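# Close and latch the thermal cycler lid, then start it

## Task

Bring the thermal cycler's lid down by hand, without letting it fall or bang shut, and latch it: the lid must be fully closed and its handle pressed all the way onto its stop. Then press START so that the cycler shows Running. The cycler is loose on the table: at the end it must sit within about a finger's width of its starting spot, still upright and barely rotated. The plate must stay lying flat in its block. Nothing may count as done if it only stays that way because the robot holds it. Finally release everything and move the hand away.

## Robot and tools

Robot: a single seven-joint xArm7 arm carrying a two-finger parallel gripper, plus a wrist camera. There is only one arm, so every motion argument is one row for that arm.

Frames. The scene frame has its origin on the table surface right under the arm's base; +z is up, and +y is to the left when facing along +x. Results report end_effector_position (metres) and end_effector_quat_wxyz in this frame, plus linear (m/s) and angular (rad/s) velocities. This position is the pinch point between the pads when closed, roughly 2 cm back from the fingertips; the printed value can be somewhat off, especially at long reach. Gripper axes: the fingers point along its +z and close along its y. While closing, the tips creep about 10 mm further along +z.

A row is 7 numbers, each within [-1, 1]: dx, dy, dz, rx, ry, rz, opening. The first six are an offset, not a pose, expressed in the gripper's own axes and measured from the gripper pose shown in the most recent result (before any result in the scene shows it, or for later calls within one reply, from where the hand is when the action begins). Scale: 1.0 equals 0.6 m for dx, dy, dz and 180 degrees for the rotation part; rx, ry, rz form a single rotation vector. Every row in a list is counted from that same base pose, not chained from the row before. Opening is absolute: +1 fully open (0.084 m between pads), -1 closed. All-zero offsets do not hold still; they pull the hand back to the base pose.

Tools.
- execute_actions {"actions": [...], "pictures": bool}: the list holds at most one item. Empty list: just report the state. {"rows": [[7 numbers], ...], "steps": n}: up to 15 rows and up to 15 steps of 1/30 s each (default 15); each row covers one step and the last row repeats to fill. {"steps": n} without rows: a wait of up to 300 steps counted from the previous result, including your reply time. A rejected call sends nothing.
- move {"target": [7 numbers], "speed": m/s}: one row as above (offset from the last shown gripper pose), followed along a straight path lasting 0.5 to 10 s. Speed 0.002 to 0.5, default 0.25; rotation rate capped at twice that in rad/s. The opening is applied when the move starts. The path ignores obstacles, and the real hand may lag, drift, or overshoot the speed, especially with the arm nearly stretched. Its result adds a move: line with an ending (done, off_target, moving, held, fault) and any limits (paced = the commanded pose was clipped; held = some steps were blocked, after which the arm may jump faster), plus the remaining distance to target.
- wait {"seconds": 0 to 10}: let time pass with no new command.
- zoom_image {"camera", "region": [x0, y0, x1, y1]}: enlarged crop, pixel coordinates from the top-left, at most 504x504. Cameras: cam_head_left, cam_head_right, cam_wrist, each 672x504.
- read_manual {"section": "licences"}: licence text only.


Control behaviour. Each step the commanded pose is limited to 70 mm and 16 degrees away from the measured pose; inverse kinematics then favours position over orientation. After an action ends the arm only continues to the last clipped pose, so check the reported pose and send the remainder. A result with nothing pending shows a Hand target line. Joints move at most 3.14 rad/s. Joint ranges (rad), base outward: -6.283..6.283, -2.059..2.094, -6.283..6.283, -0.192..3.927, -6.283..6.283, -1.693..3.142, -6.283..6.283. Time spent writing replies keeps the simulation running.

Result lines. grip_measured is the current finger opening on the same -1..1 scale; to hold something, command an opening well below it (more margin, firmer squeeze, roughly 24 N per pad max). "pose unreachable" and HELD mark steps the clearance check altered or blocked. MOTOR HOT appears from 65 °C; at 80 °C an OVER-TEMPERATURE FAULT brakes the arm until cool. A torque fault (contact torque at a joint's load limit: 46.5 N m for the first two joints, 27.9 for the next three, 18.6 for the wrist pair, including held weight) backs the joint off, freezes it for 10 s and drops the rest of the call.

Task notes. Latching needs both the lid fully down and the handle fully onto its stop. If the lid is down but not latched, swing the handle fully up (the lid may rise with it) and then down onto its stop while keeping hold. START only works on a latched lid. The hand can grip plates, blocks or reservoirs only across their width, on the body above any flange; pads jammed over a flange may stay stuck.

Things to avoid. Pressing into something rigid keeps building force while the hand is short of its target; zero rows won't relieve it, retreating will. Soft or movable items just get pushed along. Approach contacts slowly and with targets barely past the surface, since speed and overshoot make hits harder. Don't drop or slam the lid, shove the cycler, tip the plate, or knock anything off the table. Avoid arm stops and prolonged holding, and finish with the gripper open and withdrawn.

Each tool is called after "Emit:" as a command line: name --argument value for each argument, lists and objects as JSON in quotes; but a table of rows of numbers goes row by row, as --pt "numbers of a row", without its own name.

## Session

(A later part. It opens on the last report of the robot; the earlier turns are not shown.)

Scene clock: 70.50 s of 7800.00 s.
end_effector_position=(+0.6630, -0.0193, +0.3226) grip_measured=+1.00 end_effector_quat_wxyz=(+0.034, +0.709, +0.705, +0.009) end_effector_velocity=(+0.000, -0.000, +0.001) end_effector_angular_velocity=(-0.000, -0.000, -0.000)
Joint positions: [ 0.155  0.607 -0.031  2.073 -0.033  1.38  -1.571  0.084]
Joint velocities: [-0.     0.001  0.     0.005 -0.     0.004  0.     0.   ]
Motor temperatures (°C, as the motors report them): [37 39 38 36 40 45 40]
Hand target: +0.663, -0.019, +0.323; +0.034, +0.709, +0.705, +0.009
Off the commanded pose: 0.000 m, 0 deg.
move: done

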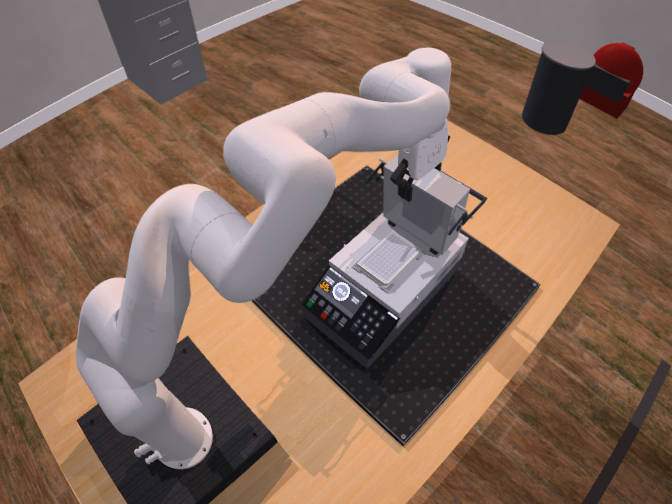

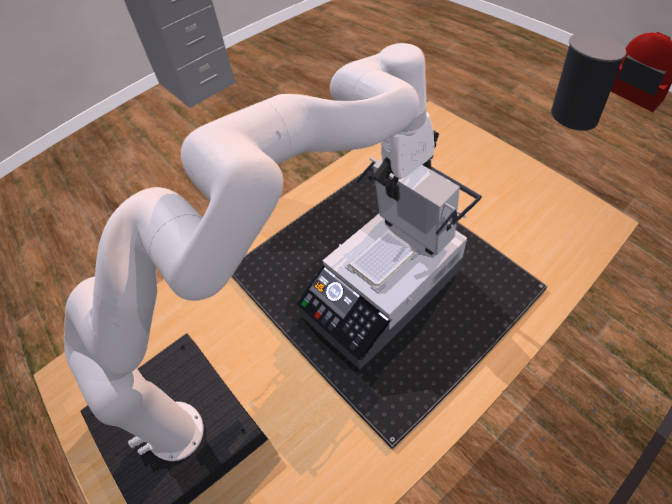

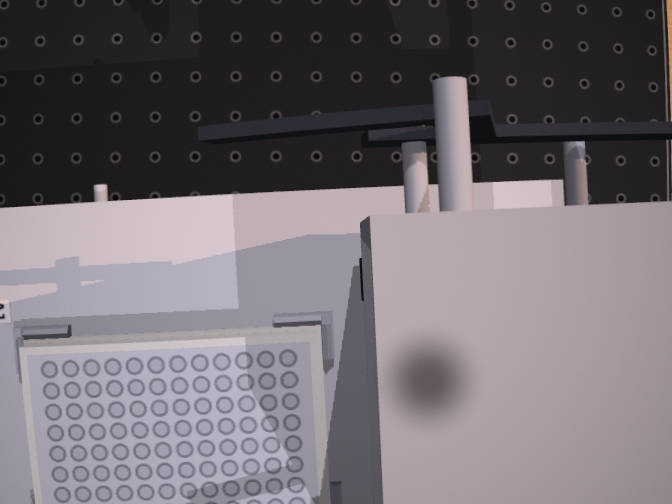

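Emit:
move --target '[0,0,-0.05,0,0,0,1]' --speed 0.05

Emit:
move --target '[0,0.11,0,-0.03,0,0,-0.4]' --speed 0.1

Scene clock: 72.30 s of 7800.00 s.
end_effector_position=(+0.6611, -0.0181, +0.3521) grip_measured=+1.00 end_effector_quat_wxyz=(+0.034, +0.709, +0.705, +0.008) end_effector_velocity=(+0.000, -0.000, -0.002) end_effector_angular_velocity=(-0.000, +0.007, +0.000)
Joint positions: [ 0.157  0.621 -0.031  2.18  -0.033  1.474 -1.572  0.084]
Joint velocities: [-0.     0.009 -0.     0.012 -0.     0.009 -0.001  0.   ]
Motor temperatures (°C, as the motors report them): [37 39 38 37 40 45 40]
Hand target: +0.661, -0.018, +0.352; +0.034, +0.709, +0.705, +0.009
Off the commanded pose: 0.000 m, 0 deg.
move: done

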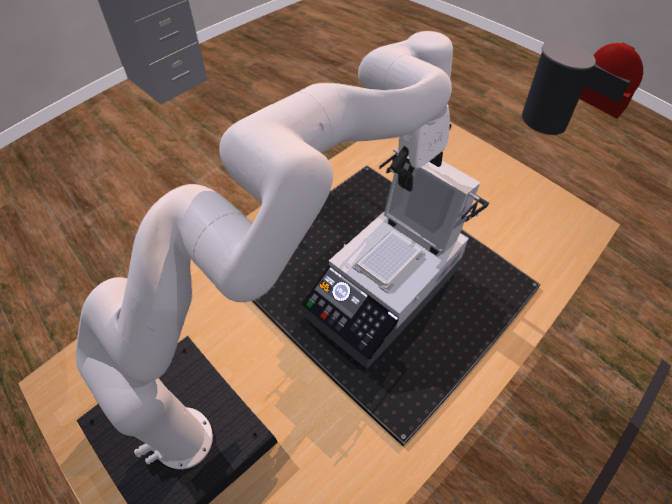

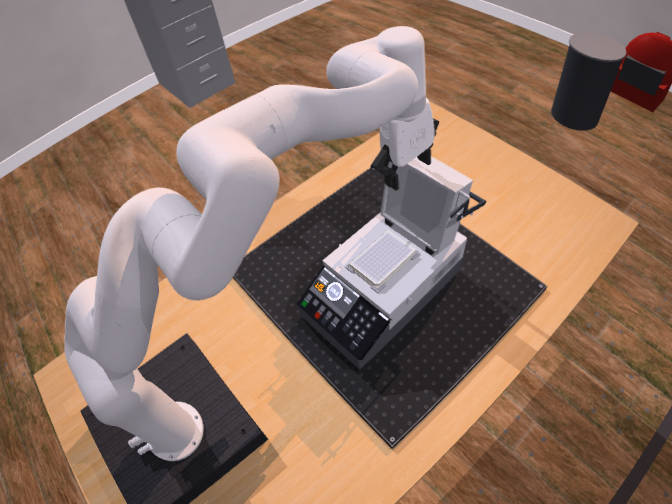

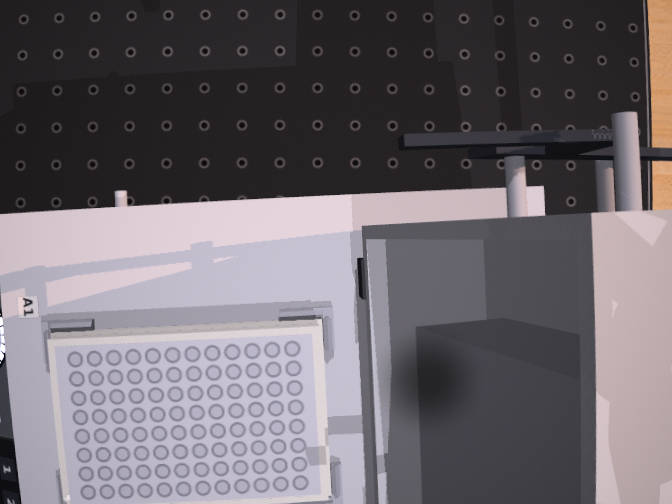

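Scene clock: 73.40 s of 7800.00 s.
end_effector_position=(+0.7243, -0.0183, +0.3556) grip_measured=-0.40 end_effector_quat_wxyz=(+0.080, +0.705, +0.703, +0.054) end_effector_velocity=(+0.002, -0.001, -0.001) end_effector_angular_velocity=(-0.000, -0.004, -0.002)
Joint positions: [ 0.147  0.942 -0.03   2.707 -0.025  1.55  -1.581  0.026]
Joint velocities: [-0.001  0.015 -0.004  0.022  0.003  0.003 -0.001  0.   ]
Motor temperatures (°C, as the motors report them): [37 39 38 37 40 45 40]
Hand target: +0.726, -0.019, +0.356; +0.082, +0.705, +0.703, +0.056
Off the commanded pose: 0.003 m, 2 deg.
elbow stopped short: the move would have taken joint 4 (elbow) straighter than the controller allows; a more bent joint 4 avoids this.
move: done

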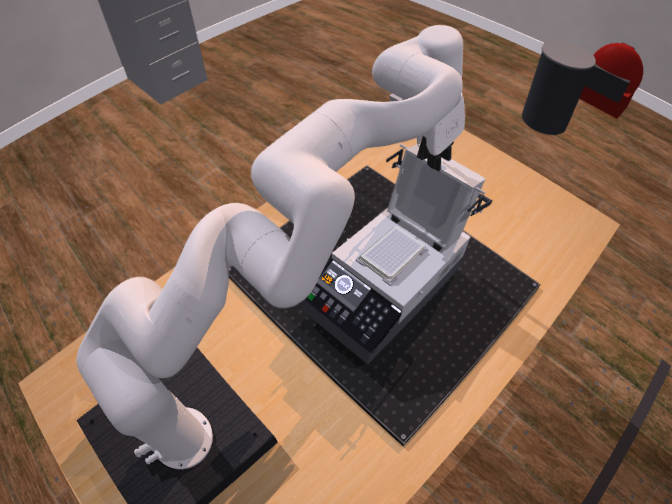

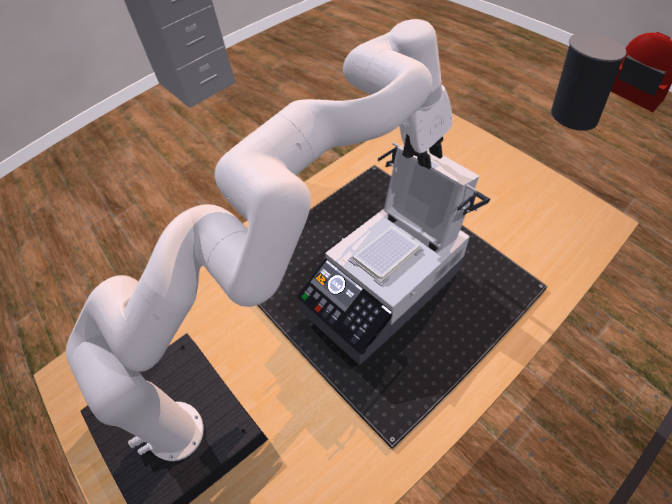

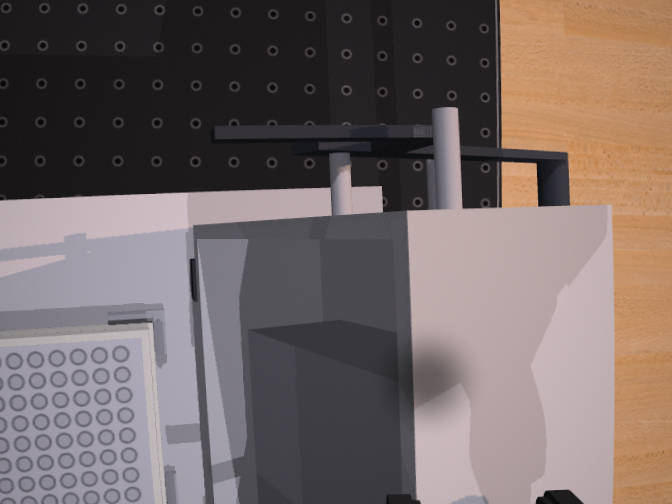

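Emit:
move --target '[0.1,-0.04,-0.04,0,0,0,-0.4]' --speed 0.1

Scene clock: 78.67 s of 7800.00 s.
end_effector_position=(+0.6970, +0.0423, +0.3720) grip_measured=-0.42 end_effector_quat_wxyz=(+0.079, +0.705, +0.703, +0.053) end_effector_velocity=(-0.001, +0.003, -0.001) end_effector_angular_velocity=(+0.001, -0.018, +0.002)
Joint positions: [ 0.25   0.687 -0.032  2.307 -0.05   1.414 -1.48   0.026]
Joint velocities: [ 0.005 -0.04   0.001 -0.076 -0.003 -0.053  0.006  0.   ]
Motor temperatures (°C, as the motors report them): [37 39 38 36 40 46 40]
Hand target: +0.697, +0.043, +0.372; +0.079, +0.705, +0.703, +0.054
Off the commanded pose: 0.001 m, 0 deg.
After step 90, 1.17 s passed at rest.
move: done

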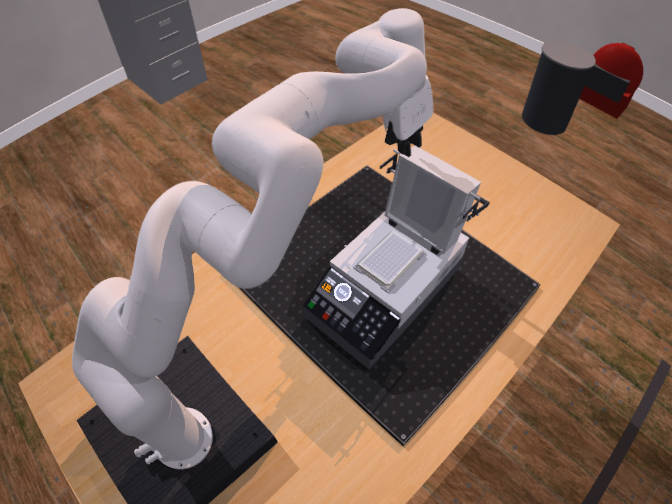

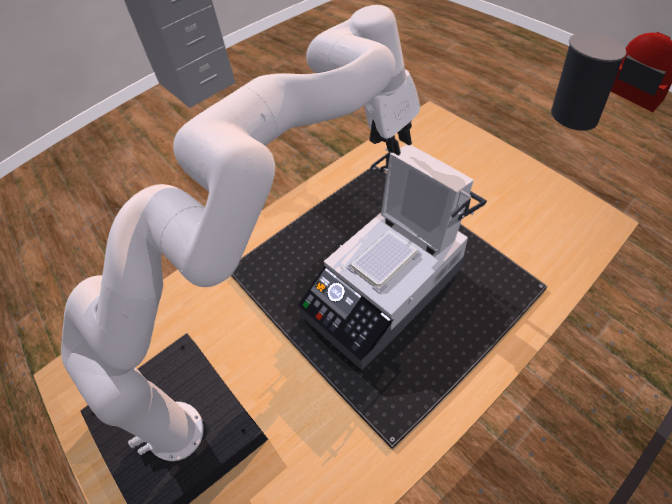

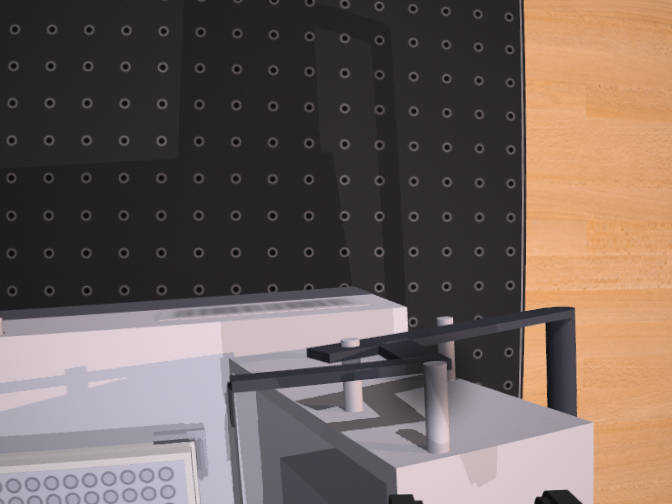

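Emit:
move --target '[0.063,-0.013,0.005,0,0,0.01,-0.4]' --speed 0.1

Emit:
move --target '[0,0,0.035,0,0,0,-0.4]' --speed 0.04

Emit:
zoom_image --camera "cam_head_left" --region '[350,110,450,210]'

Scene clock: 83.57 s of 7800.00 s.
end_effector_position=(+0.6904, +0.0793, +0.3662) grip_measured=-0.42 end_effector_quat_wxyz=(+0.078, +0.716, +0.691, +0.054) end_effector_velocity=(-0.000, -0.001, -0.000) end_effector_angular_velocity=(-0.002, -0.002, -0.009)
Joint positions: [ 0.31   0.662 -0.033  2.247 -0.062  1.384 -1.387  0.026]
Joint velocities: [ 0.002 -0.004 -0.003 -0.008 -0.002 -0.005  0.009 -0.   ]
Motor temperatures (°C, as the motors report them): [37 39 38 37 40 45 40]
Hand target: +0.690, +0.080, +0.366; +0.078, +0.716, +0.692, +0.054
Off the commanded pose: 0.001 m, 0 deg.
After step 90, 1.13 s passed at rest.
move: done

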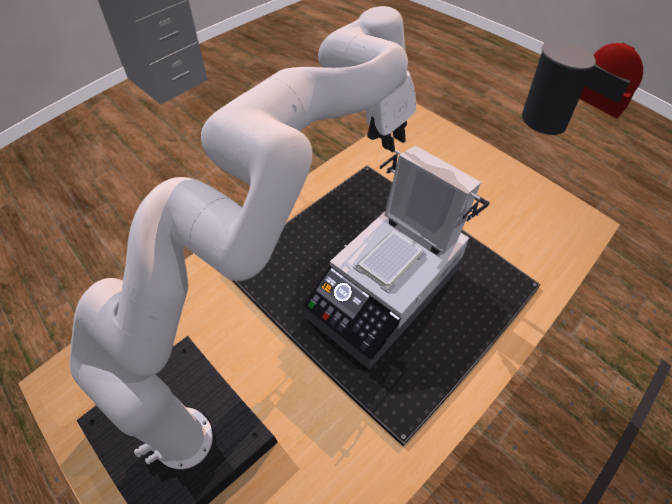

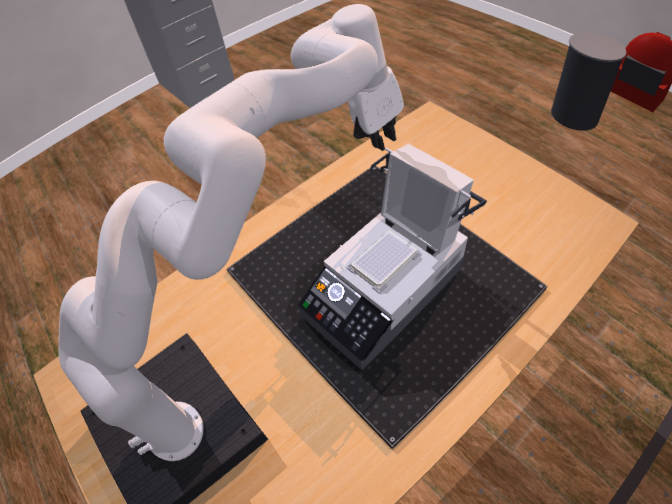

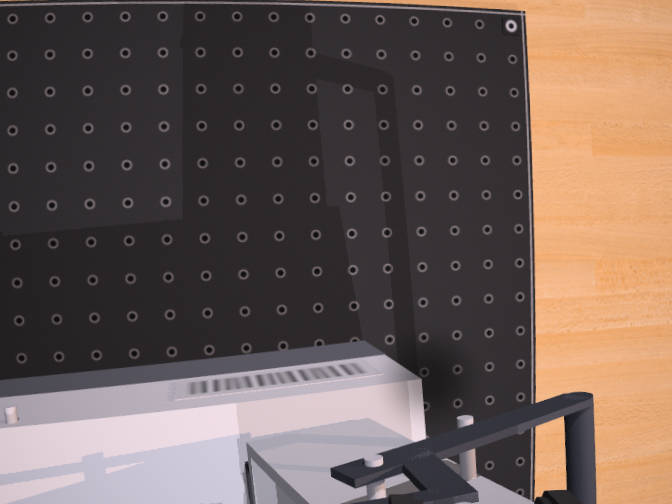

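Scene clock: 84.40 s of 7800.00 s.
end_effector_position=(+0.6942, +0.0784, +0.3460) grip_measured=-0.42 end_effector_quat_wxyz=(+0.078, +0.716, +0.691, +0.054) end_effector_velocity=(+0.001, -0.000, +0.001) end_effector_angular_velocity=(+0.001, -0.005, -0.000)
Joint positions: [ 0.307  0.661 -0.033  2.186 -0.062  1.324 -1.386  0.026]
Joint velocities: [ 0.    -0.003 -0.    -0.004  0.    -0.006  0.     0.   ]
Motor temperatures (°C, as the motors report them): [37 39 38 37 40 45 40]
Hand target: +0.694, +0.078, +0.346; +0.078, +0.716, +0.691, +0.054
Off the commanded pose: 0.000 m, 0 deg.
move: done

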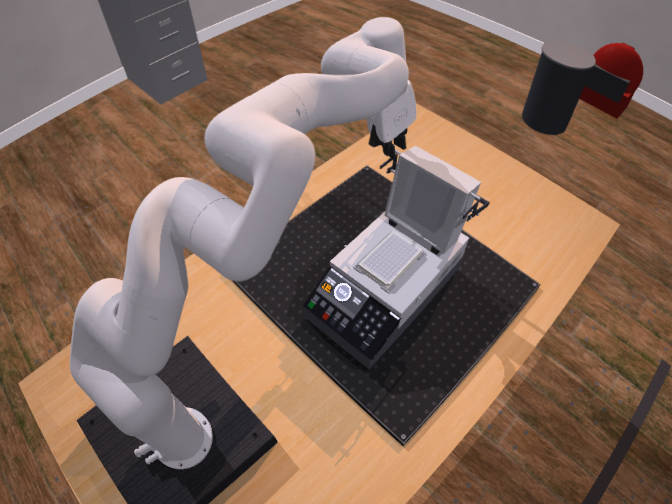

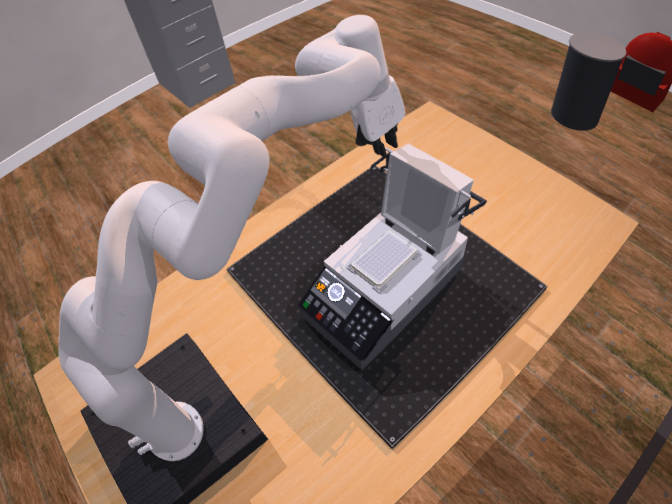

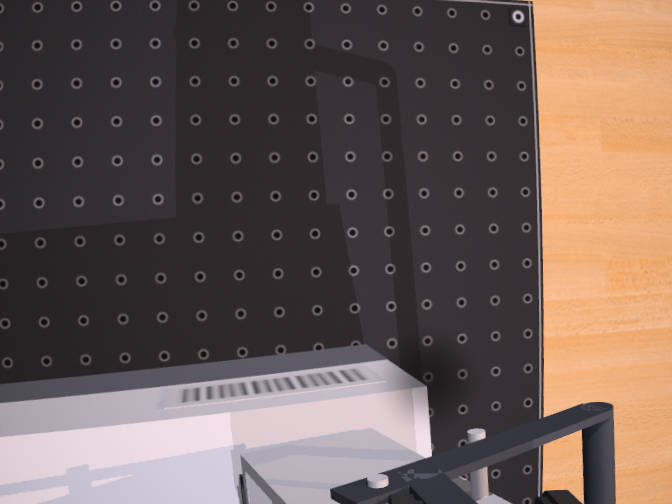

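Region (350, 110, 450, 210) of cam_head_left's 672x504 image, scaled by 5.040, with more detail than that image has.

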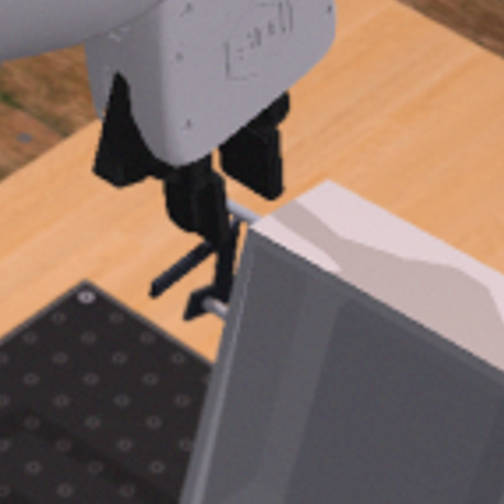

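Emit:
move --target '[0.003,0,0.025,0,0,0,-0.4]' --speed 0.03

Emit:
move --target '[0,0,0,0,0,0,-1]'

Emit:
zoom_image --camera "cam_head_left" --region '[350,110,450,210]'

Scene clock: 87.10 s of 7800.00 s.
end_effector_position=(+0.6977, +0.0796, +0.3350) grip_measured=-0.42 end_effector_quat_wxyz=(+0.080, +0.716, +0.691, +0.056) end_effector_velocity=(+0.000, +0.001, -0.004) end_effector_angular_velocity=(-0.000, +0.003, +0.001)
Joint positions: [ 0.308  0.664 -0.033  2.158 -0.063  1.286 -1.383  0.026]
Joint velocities: [ 0.     0.002  0.001 -0.009 -0.001 -0.008  0.001  0.   ]
Motor temperatures (°C, as the motors report them): [37 39 38 37 40 45 40]
Hand target: +0.697, +0.080, +0.331; +0.078, +0.716, +0.691, +0.054
Off the commanded pose: 0.004 m, 0 deg.
move: off_target

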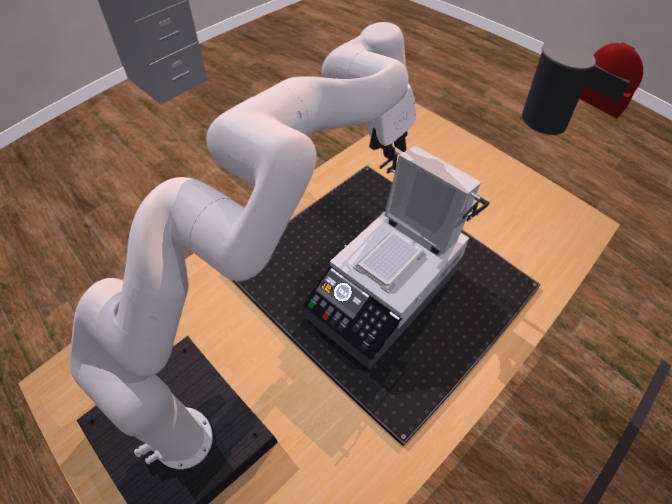

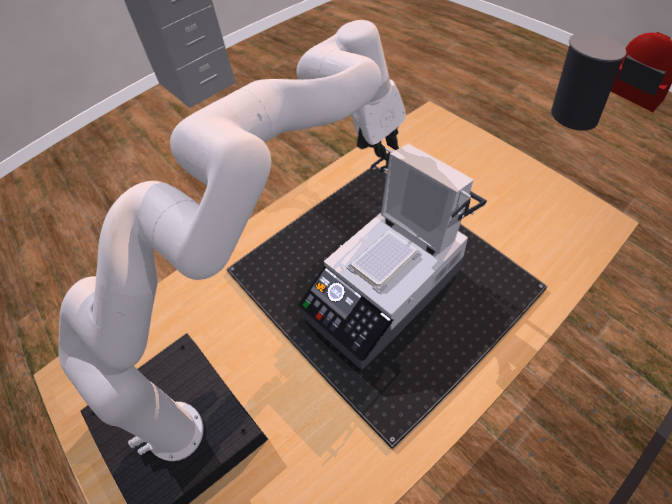

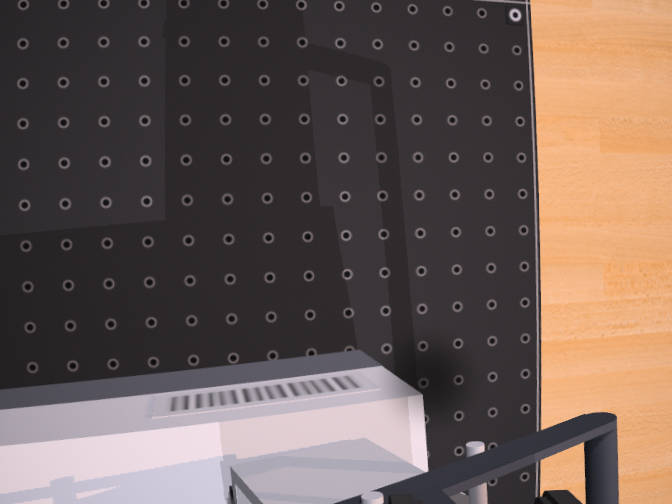

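Scene clock: 87.60 s of 7800.00 s.
end_effector_position=(+0.6977, +0.0797, +0.3343) grip_measured=-0.87 end_effector_quat_wxyz=(+0.080, +0.716, +0.691, +0.056) end_effector_velocity=(-0.001, -0.001, +0.001) end_effector_angular_velocity=(-0.000, +0.002, -0.002)
Joint positions: [ 0.308  0.664 -0.033  2.157 -0.063  1.286 -1.383  0.006]
Joint velocities: [-0.    -0.002 -0.001  0.001  0.     0.005  0.001 -0.   ]
Motor temperatures (°C, as the motors report them): [37 39 38 37 40 45 40]
Hand target: +0.698, +0.080, +0.335; +0.080, +0.716, +0.691, +0.056
Off the commanded pose: 0.001 m, 0 deg.
move: done

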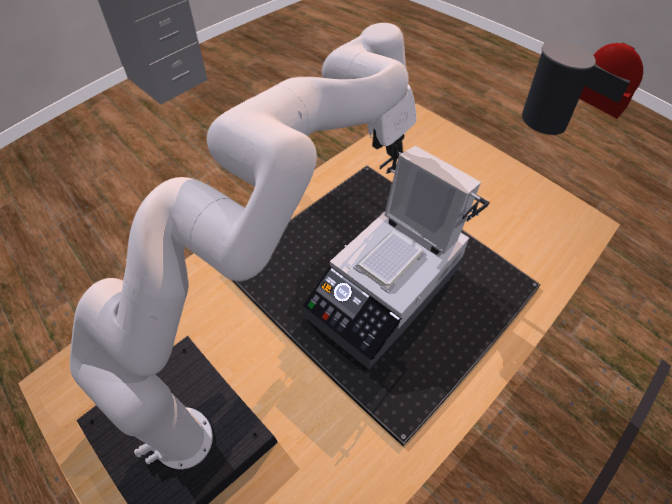

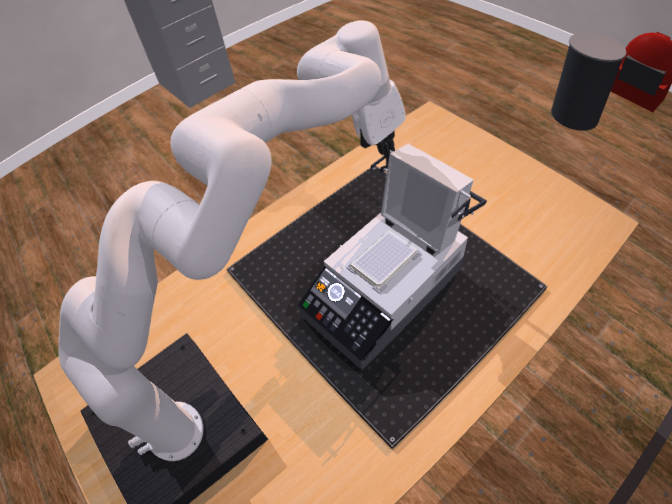

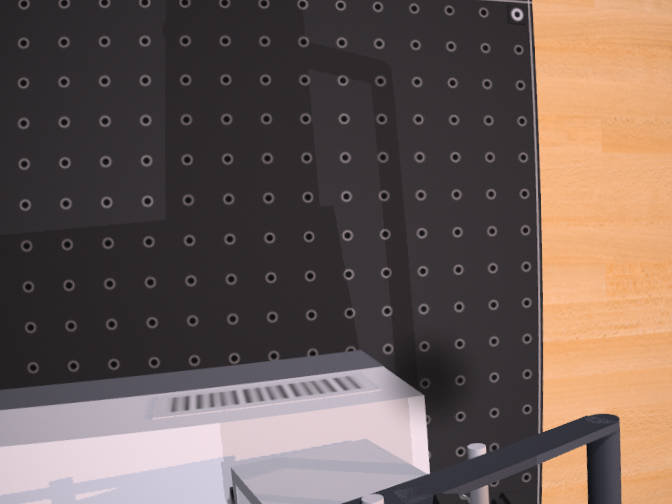

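Region (350, 110, 450, 210) of cam_head_left's 672x504 image, scaled by 5.040, with more detail than that image has.

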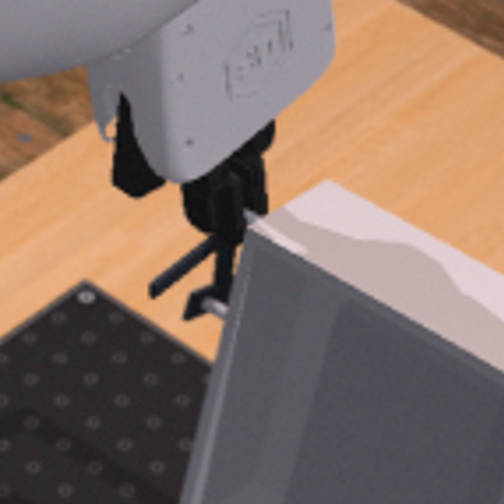

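Emit:
move --target '[-0.006,-0.08,-0.02,0.03,0,0,-1]' --speed 0.03

Scene clock: 92.43 s of 7800.00 s.
end_effector_position=(+0.6485, +0.0779, +0.3373) grip_measured=-0.87 end_effector_quat_wxyz=(+0.046, +0.719, +0.693, +0.024) end_effector_velocity=(-0.002, +0.000, +0.000) end_effector_angular_velocity=(+0.001, +0.002, +0.000)
Joint positions: [ 0.312  0.527 -0.028  1.974 -0.053  1.333 -1.378  0.006]
Joint velocities: [ 0.001 -0.004 -0.    -0.005  0.001  0.001  0.     0.   ]
Motor temperatures (°C, as the motors report them): [37 39 38 37 40 45 40]
Hand target: +0.648, +0.078, +0.337; +0.046, +0.719, +0.693, +0.023
Off the commanded pose: 0.000 m, 0 deg.
move: done

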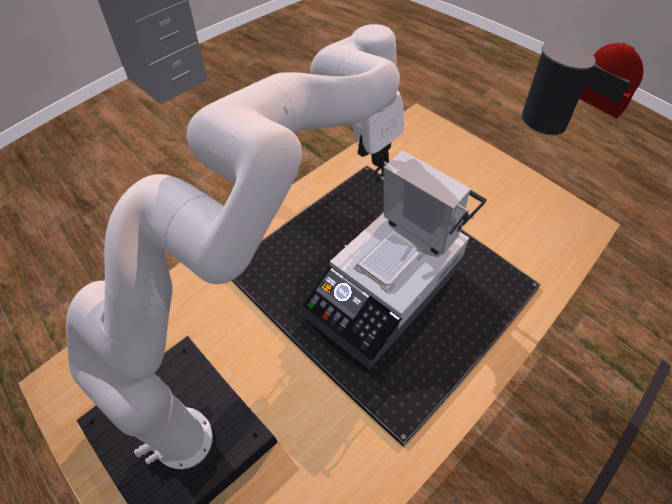

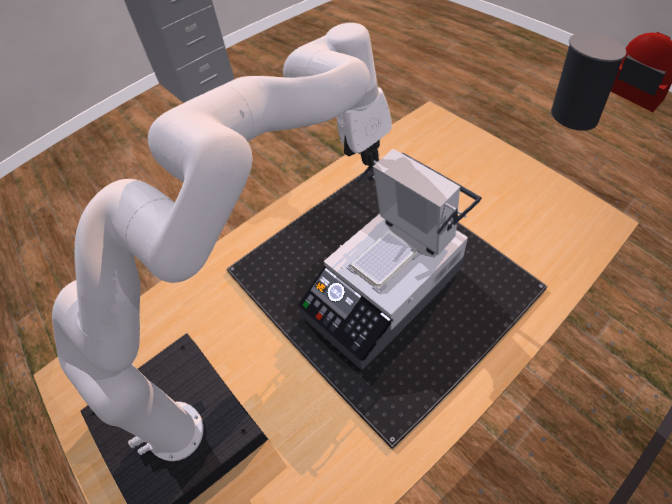

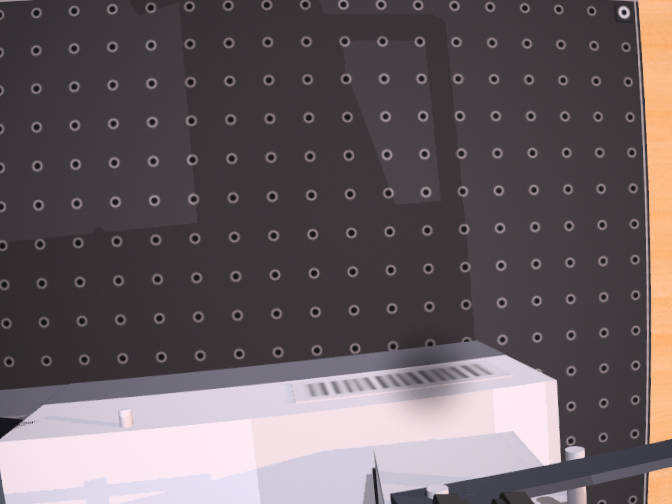

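Emit:
move --target '[-0.002,-0.1,0.012,0.03,0,0,-1]' --speed 0.04

Emit:
zoom_image --camera "cam_head_left" --region '[320,130,460,270]'

Scene clock: 96.00 s of 7800.00 s.
end_effector_position=(+0.5893, +0.0780, +0.3231) grip_measured=-0.88 end_effector_quat_wxyz=(+0.012, +0.721, +0.693, -0.010) end_effector_velocity=(-0.000, +0.001, +0.000) end_effector_angular_velocity=(+0.003, -0.003, +0.000)
Joint positions: [ 0.319  0.375 -0.023  1.729 -0.042  1.334 -1.365  0.005]
Joint velocities: [ 0.    -0.004  0.    -0.006  0.002 -0.005  0.     0.   ]
Motor temperatures (°C, as the motors report them): [37 39 38 36 40 45 40]
Hand target: +0.590, +0.079, +0.324; +0.012, +0.721, +0.693, -0.009
Off the commanded pose: 0.001 m, 0 deg.
move: done

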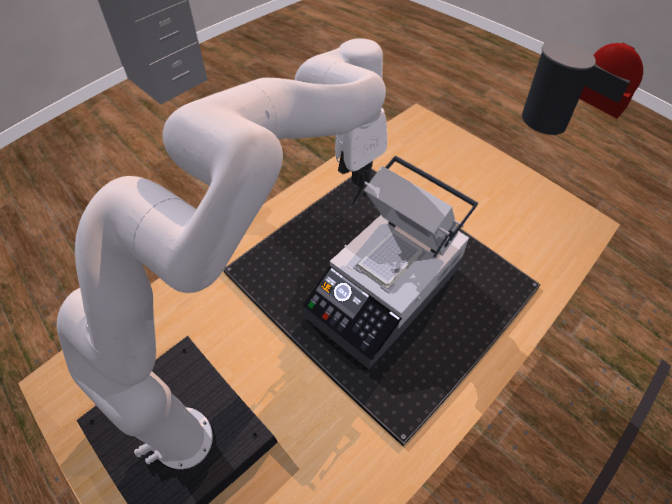

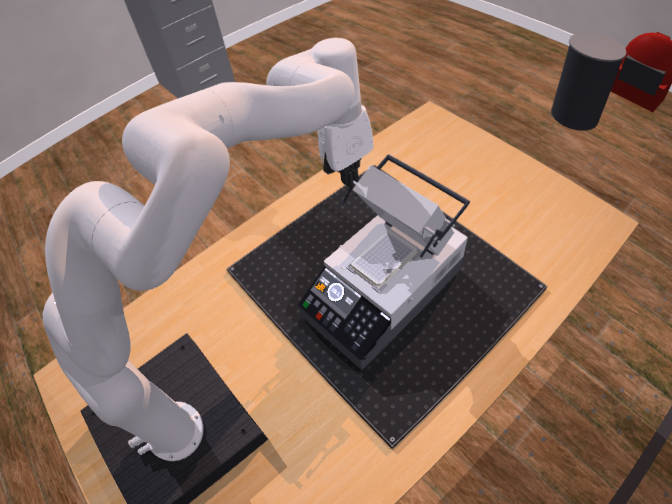

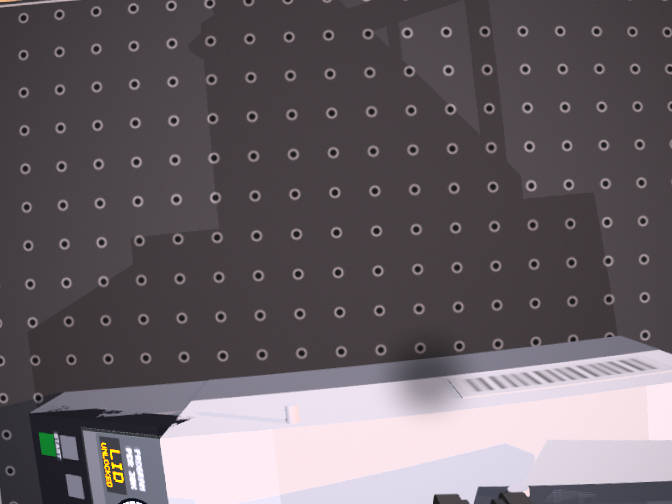

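Region (320, 130, 460, 270) of cam_head_left's 672x504 image, scaled by 3.600, with more detail than that image has.

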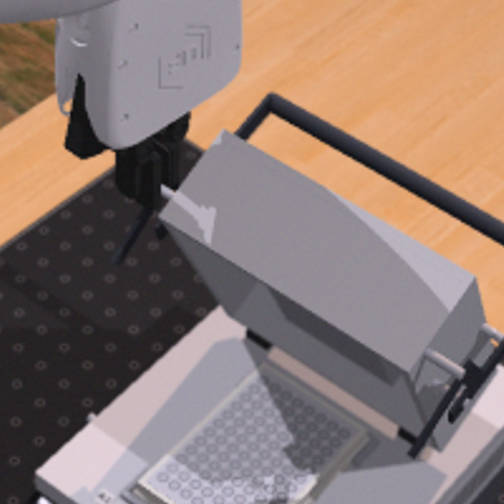

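Emit:
move --target '[-0.004,-0.1,0.066,0,0,0,-1]' --speed 0.05

Emit:
move --target '[-0.004,-0.058,0.088,0,0,0,-1]' --speed 0.04

Emit:
zoom_image --camera "cam_head_left" --region '[280,150,460,330]'

Scene clock: 99.30 s of 7800.00 s.
end_effector_position=(+0.5295, +0.0778, +0.2812) grip_measured=-0.88 end_effector_quat_wxyz=(+0.011, +0.721, +0.693, -0.011) end_effector_velocity=(+0.002, +0.004, +0.009) end_effector_angular_velocity=(+0.007, -0.022, +0.003)
Joint positions: [ 0.331  0.184 -0.016  1.342 -0.051  1.142 -1.338  0.005]
Joint velocities: [ 0.002 -0.016  0.004  0.001  0.002 -0.006  0.001 -0.   ]
Motor temperatures (°C, as the motors report them): [37 39 38 36 40 45 40]
Hand target: +0.529, +0.077, +0.284; +0.012, +0.721, +0.693, -0.010
Off the commanded pose: 0.002 m, 0 deg.
move: done

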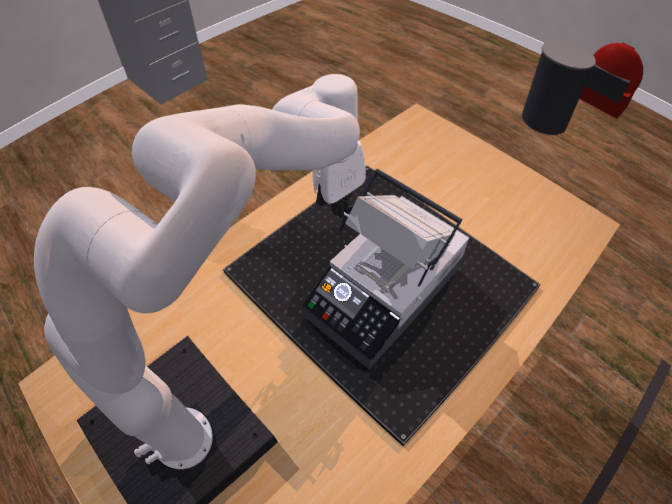

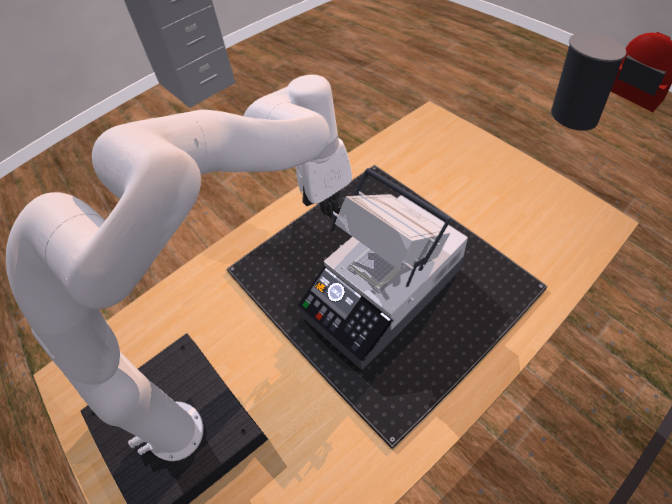

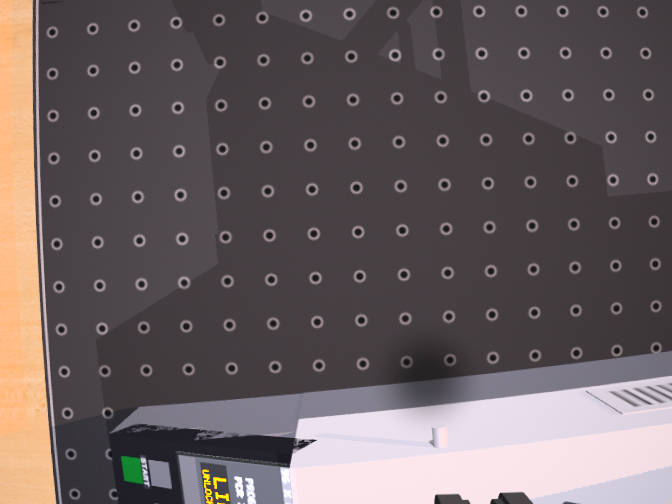

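Scene clock: 101.33 s of 7800.00 s.
end_effector_position=(+0.4943, +0.0750, +0.2286) grip_measured=-1.00 end_effector_quat_wxyz=(+0.011, +0.721, +0.693, -0.012) end_effector_velocity=(+0.002, -0.001, -0.000) end_effector_angular_velocity=(+0.000, -0.005, -0.001)
Joint positions: [ 0.332  0.124 -0.014  1.106 -0.058  0.968 -1.322  0.   ]
Joint velocities: [-0.001  0.002 -0.001  0.001 -0.001 -0.006 -0.001  0.   ]
Motor temperatures (°C, as the motors report them): [37 39 38 36 40 45 40]
Hand target: +0.495, +0.075, +0.229; +0.011, +0.721, +0.693, -0.011
Off the commanded pose: 0.000 m, 0 deg.
move: done

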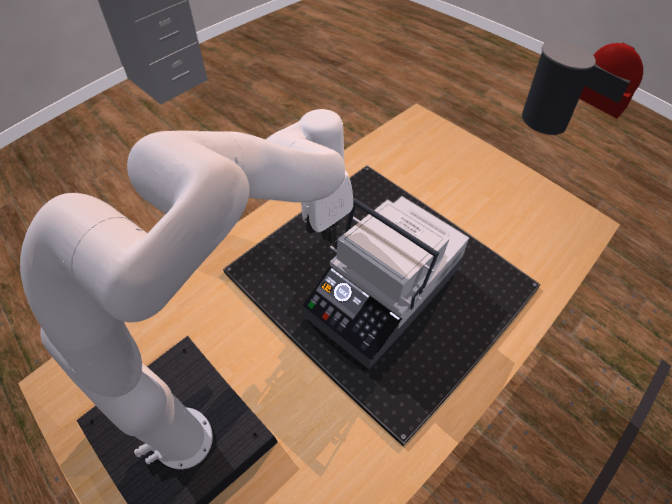

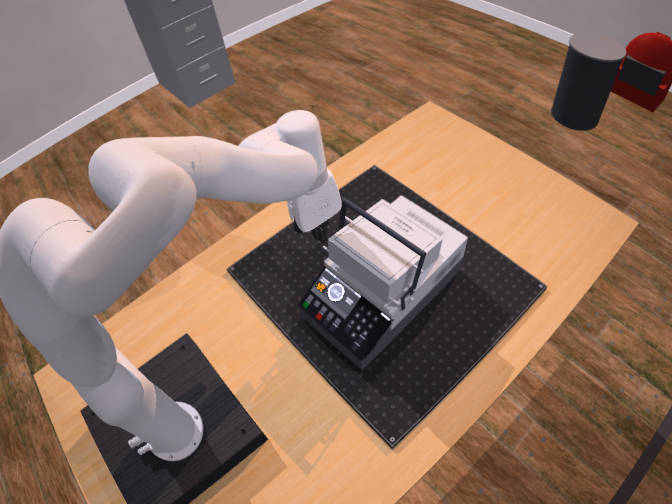

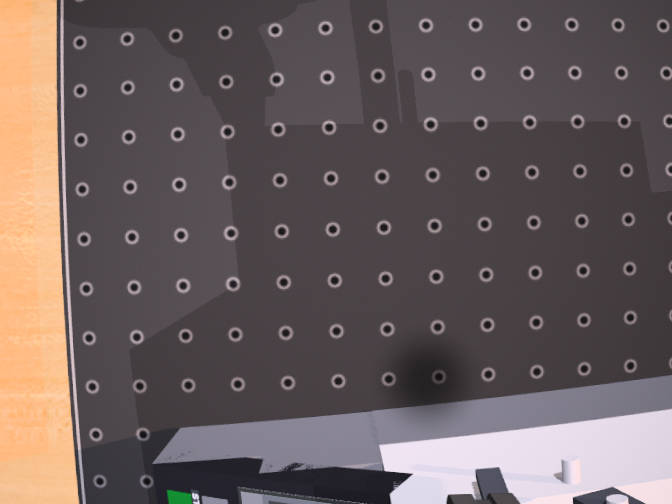

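Region (280, 150, 460, 330) of cam_head_left's 672x504 image, scaled by 2.800, with more detail than that image has.

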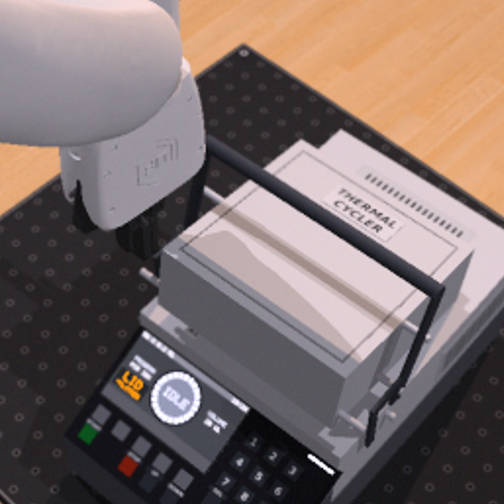

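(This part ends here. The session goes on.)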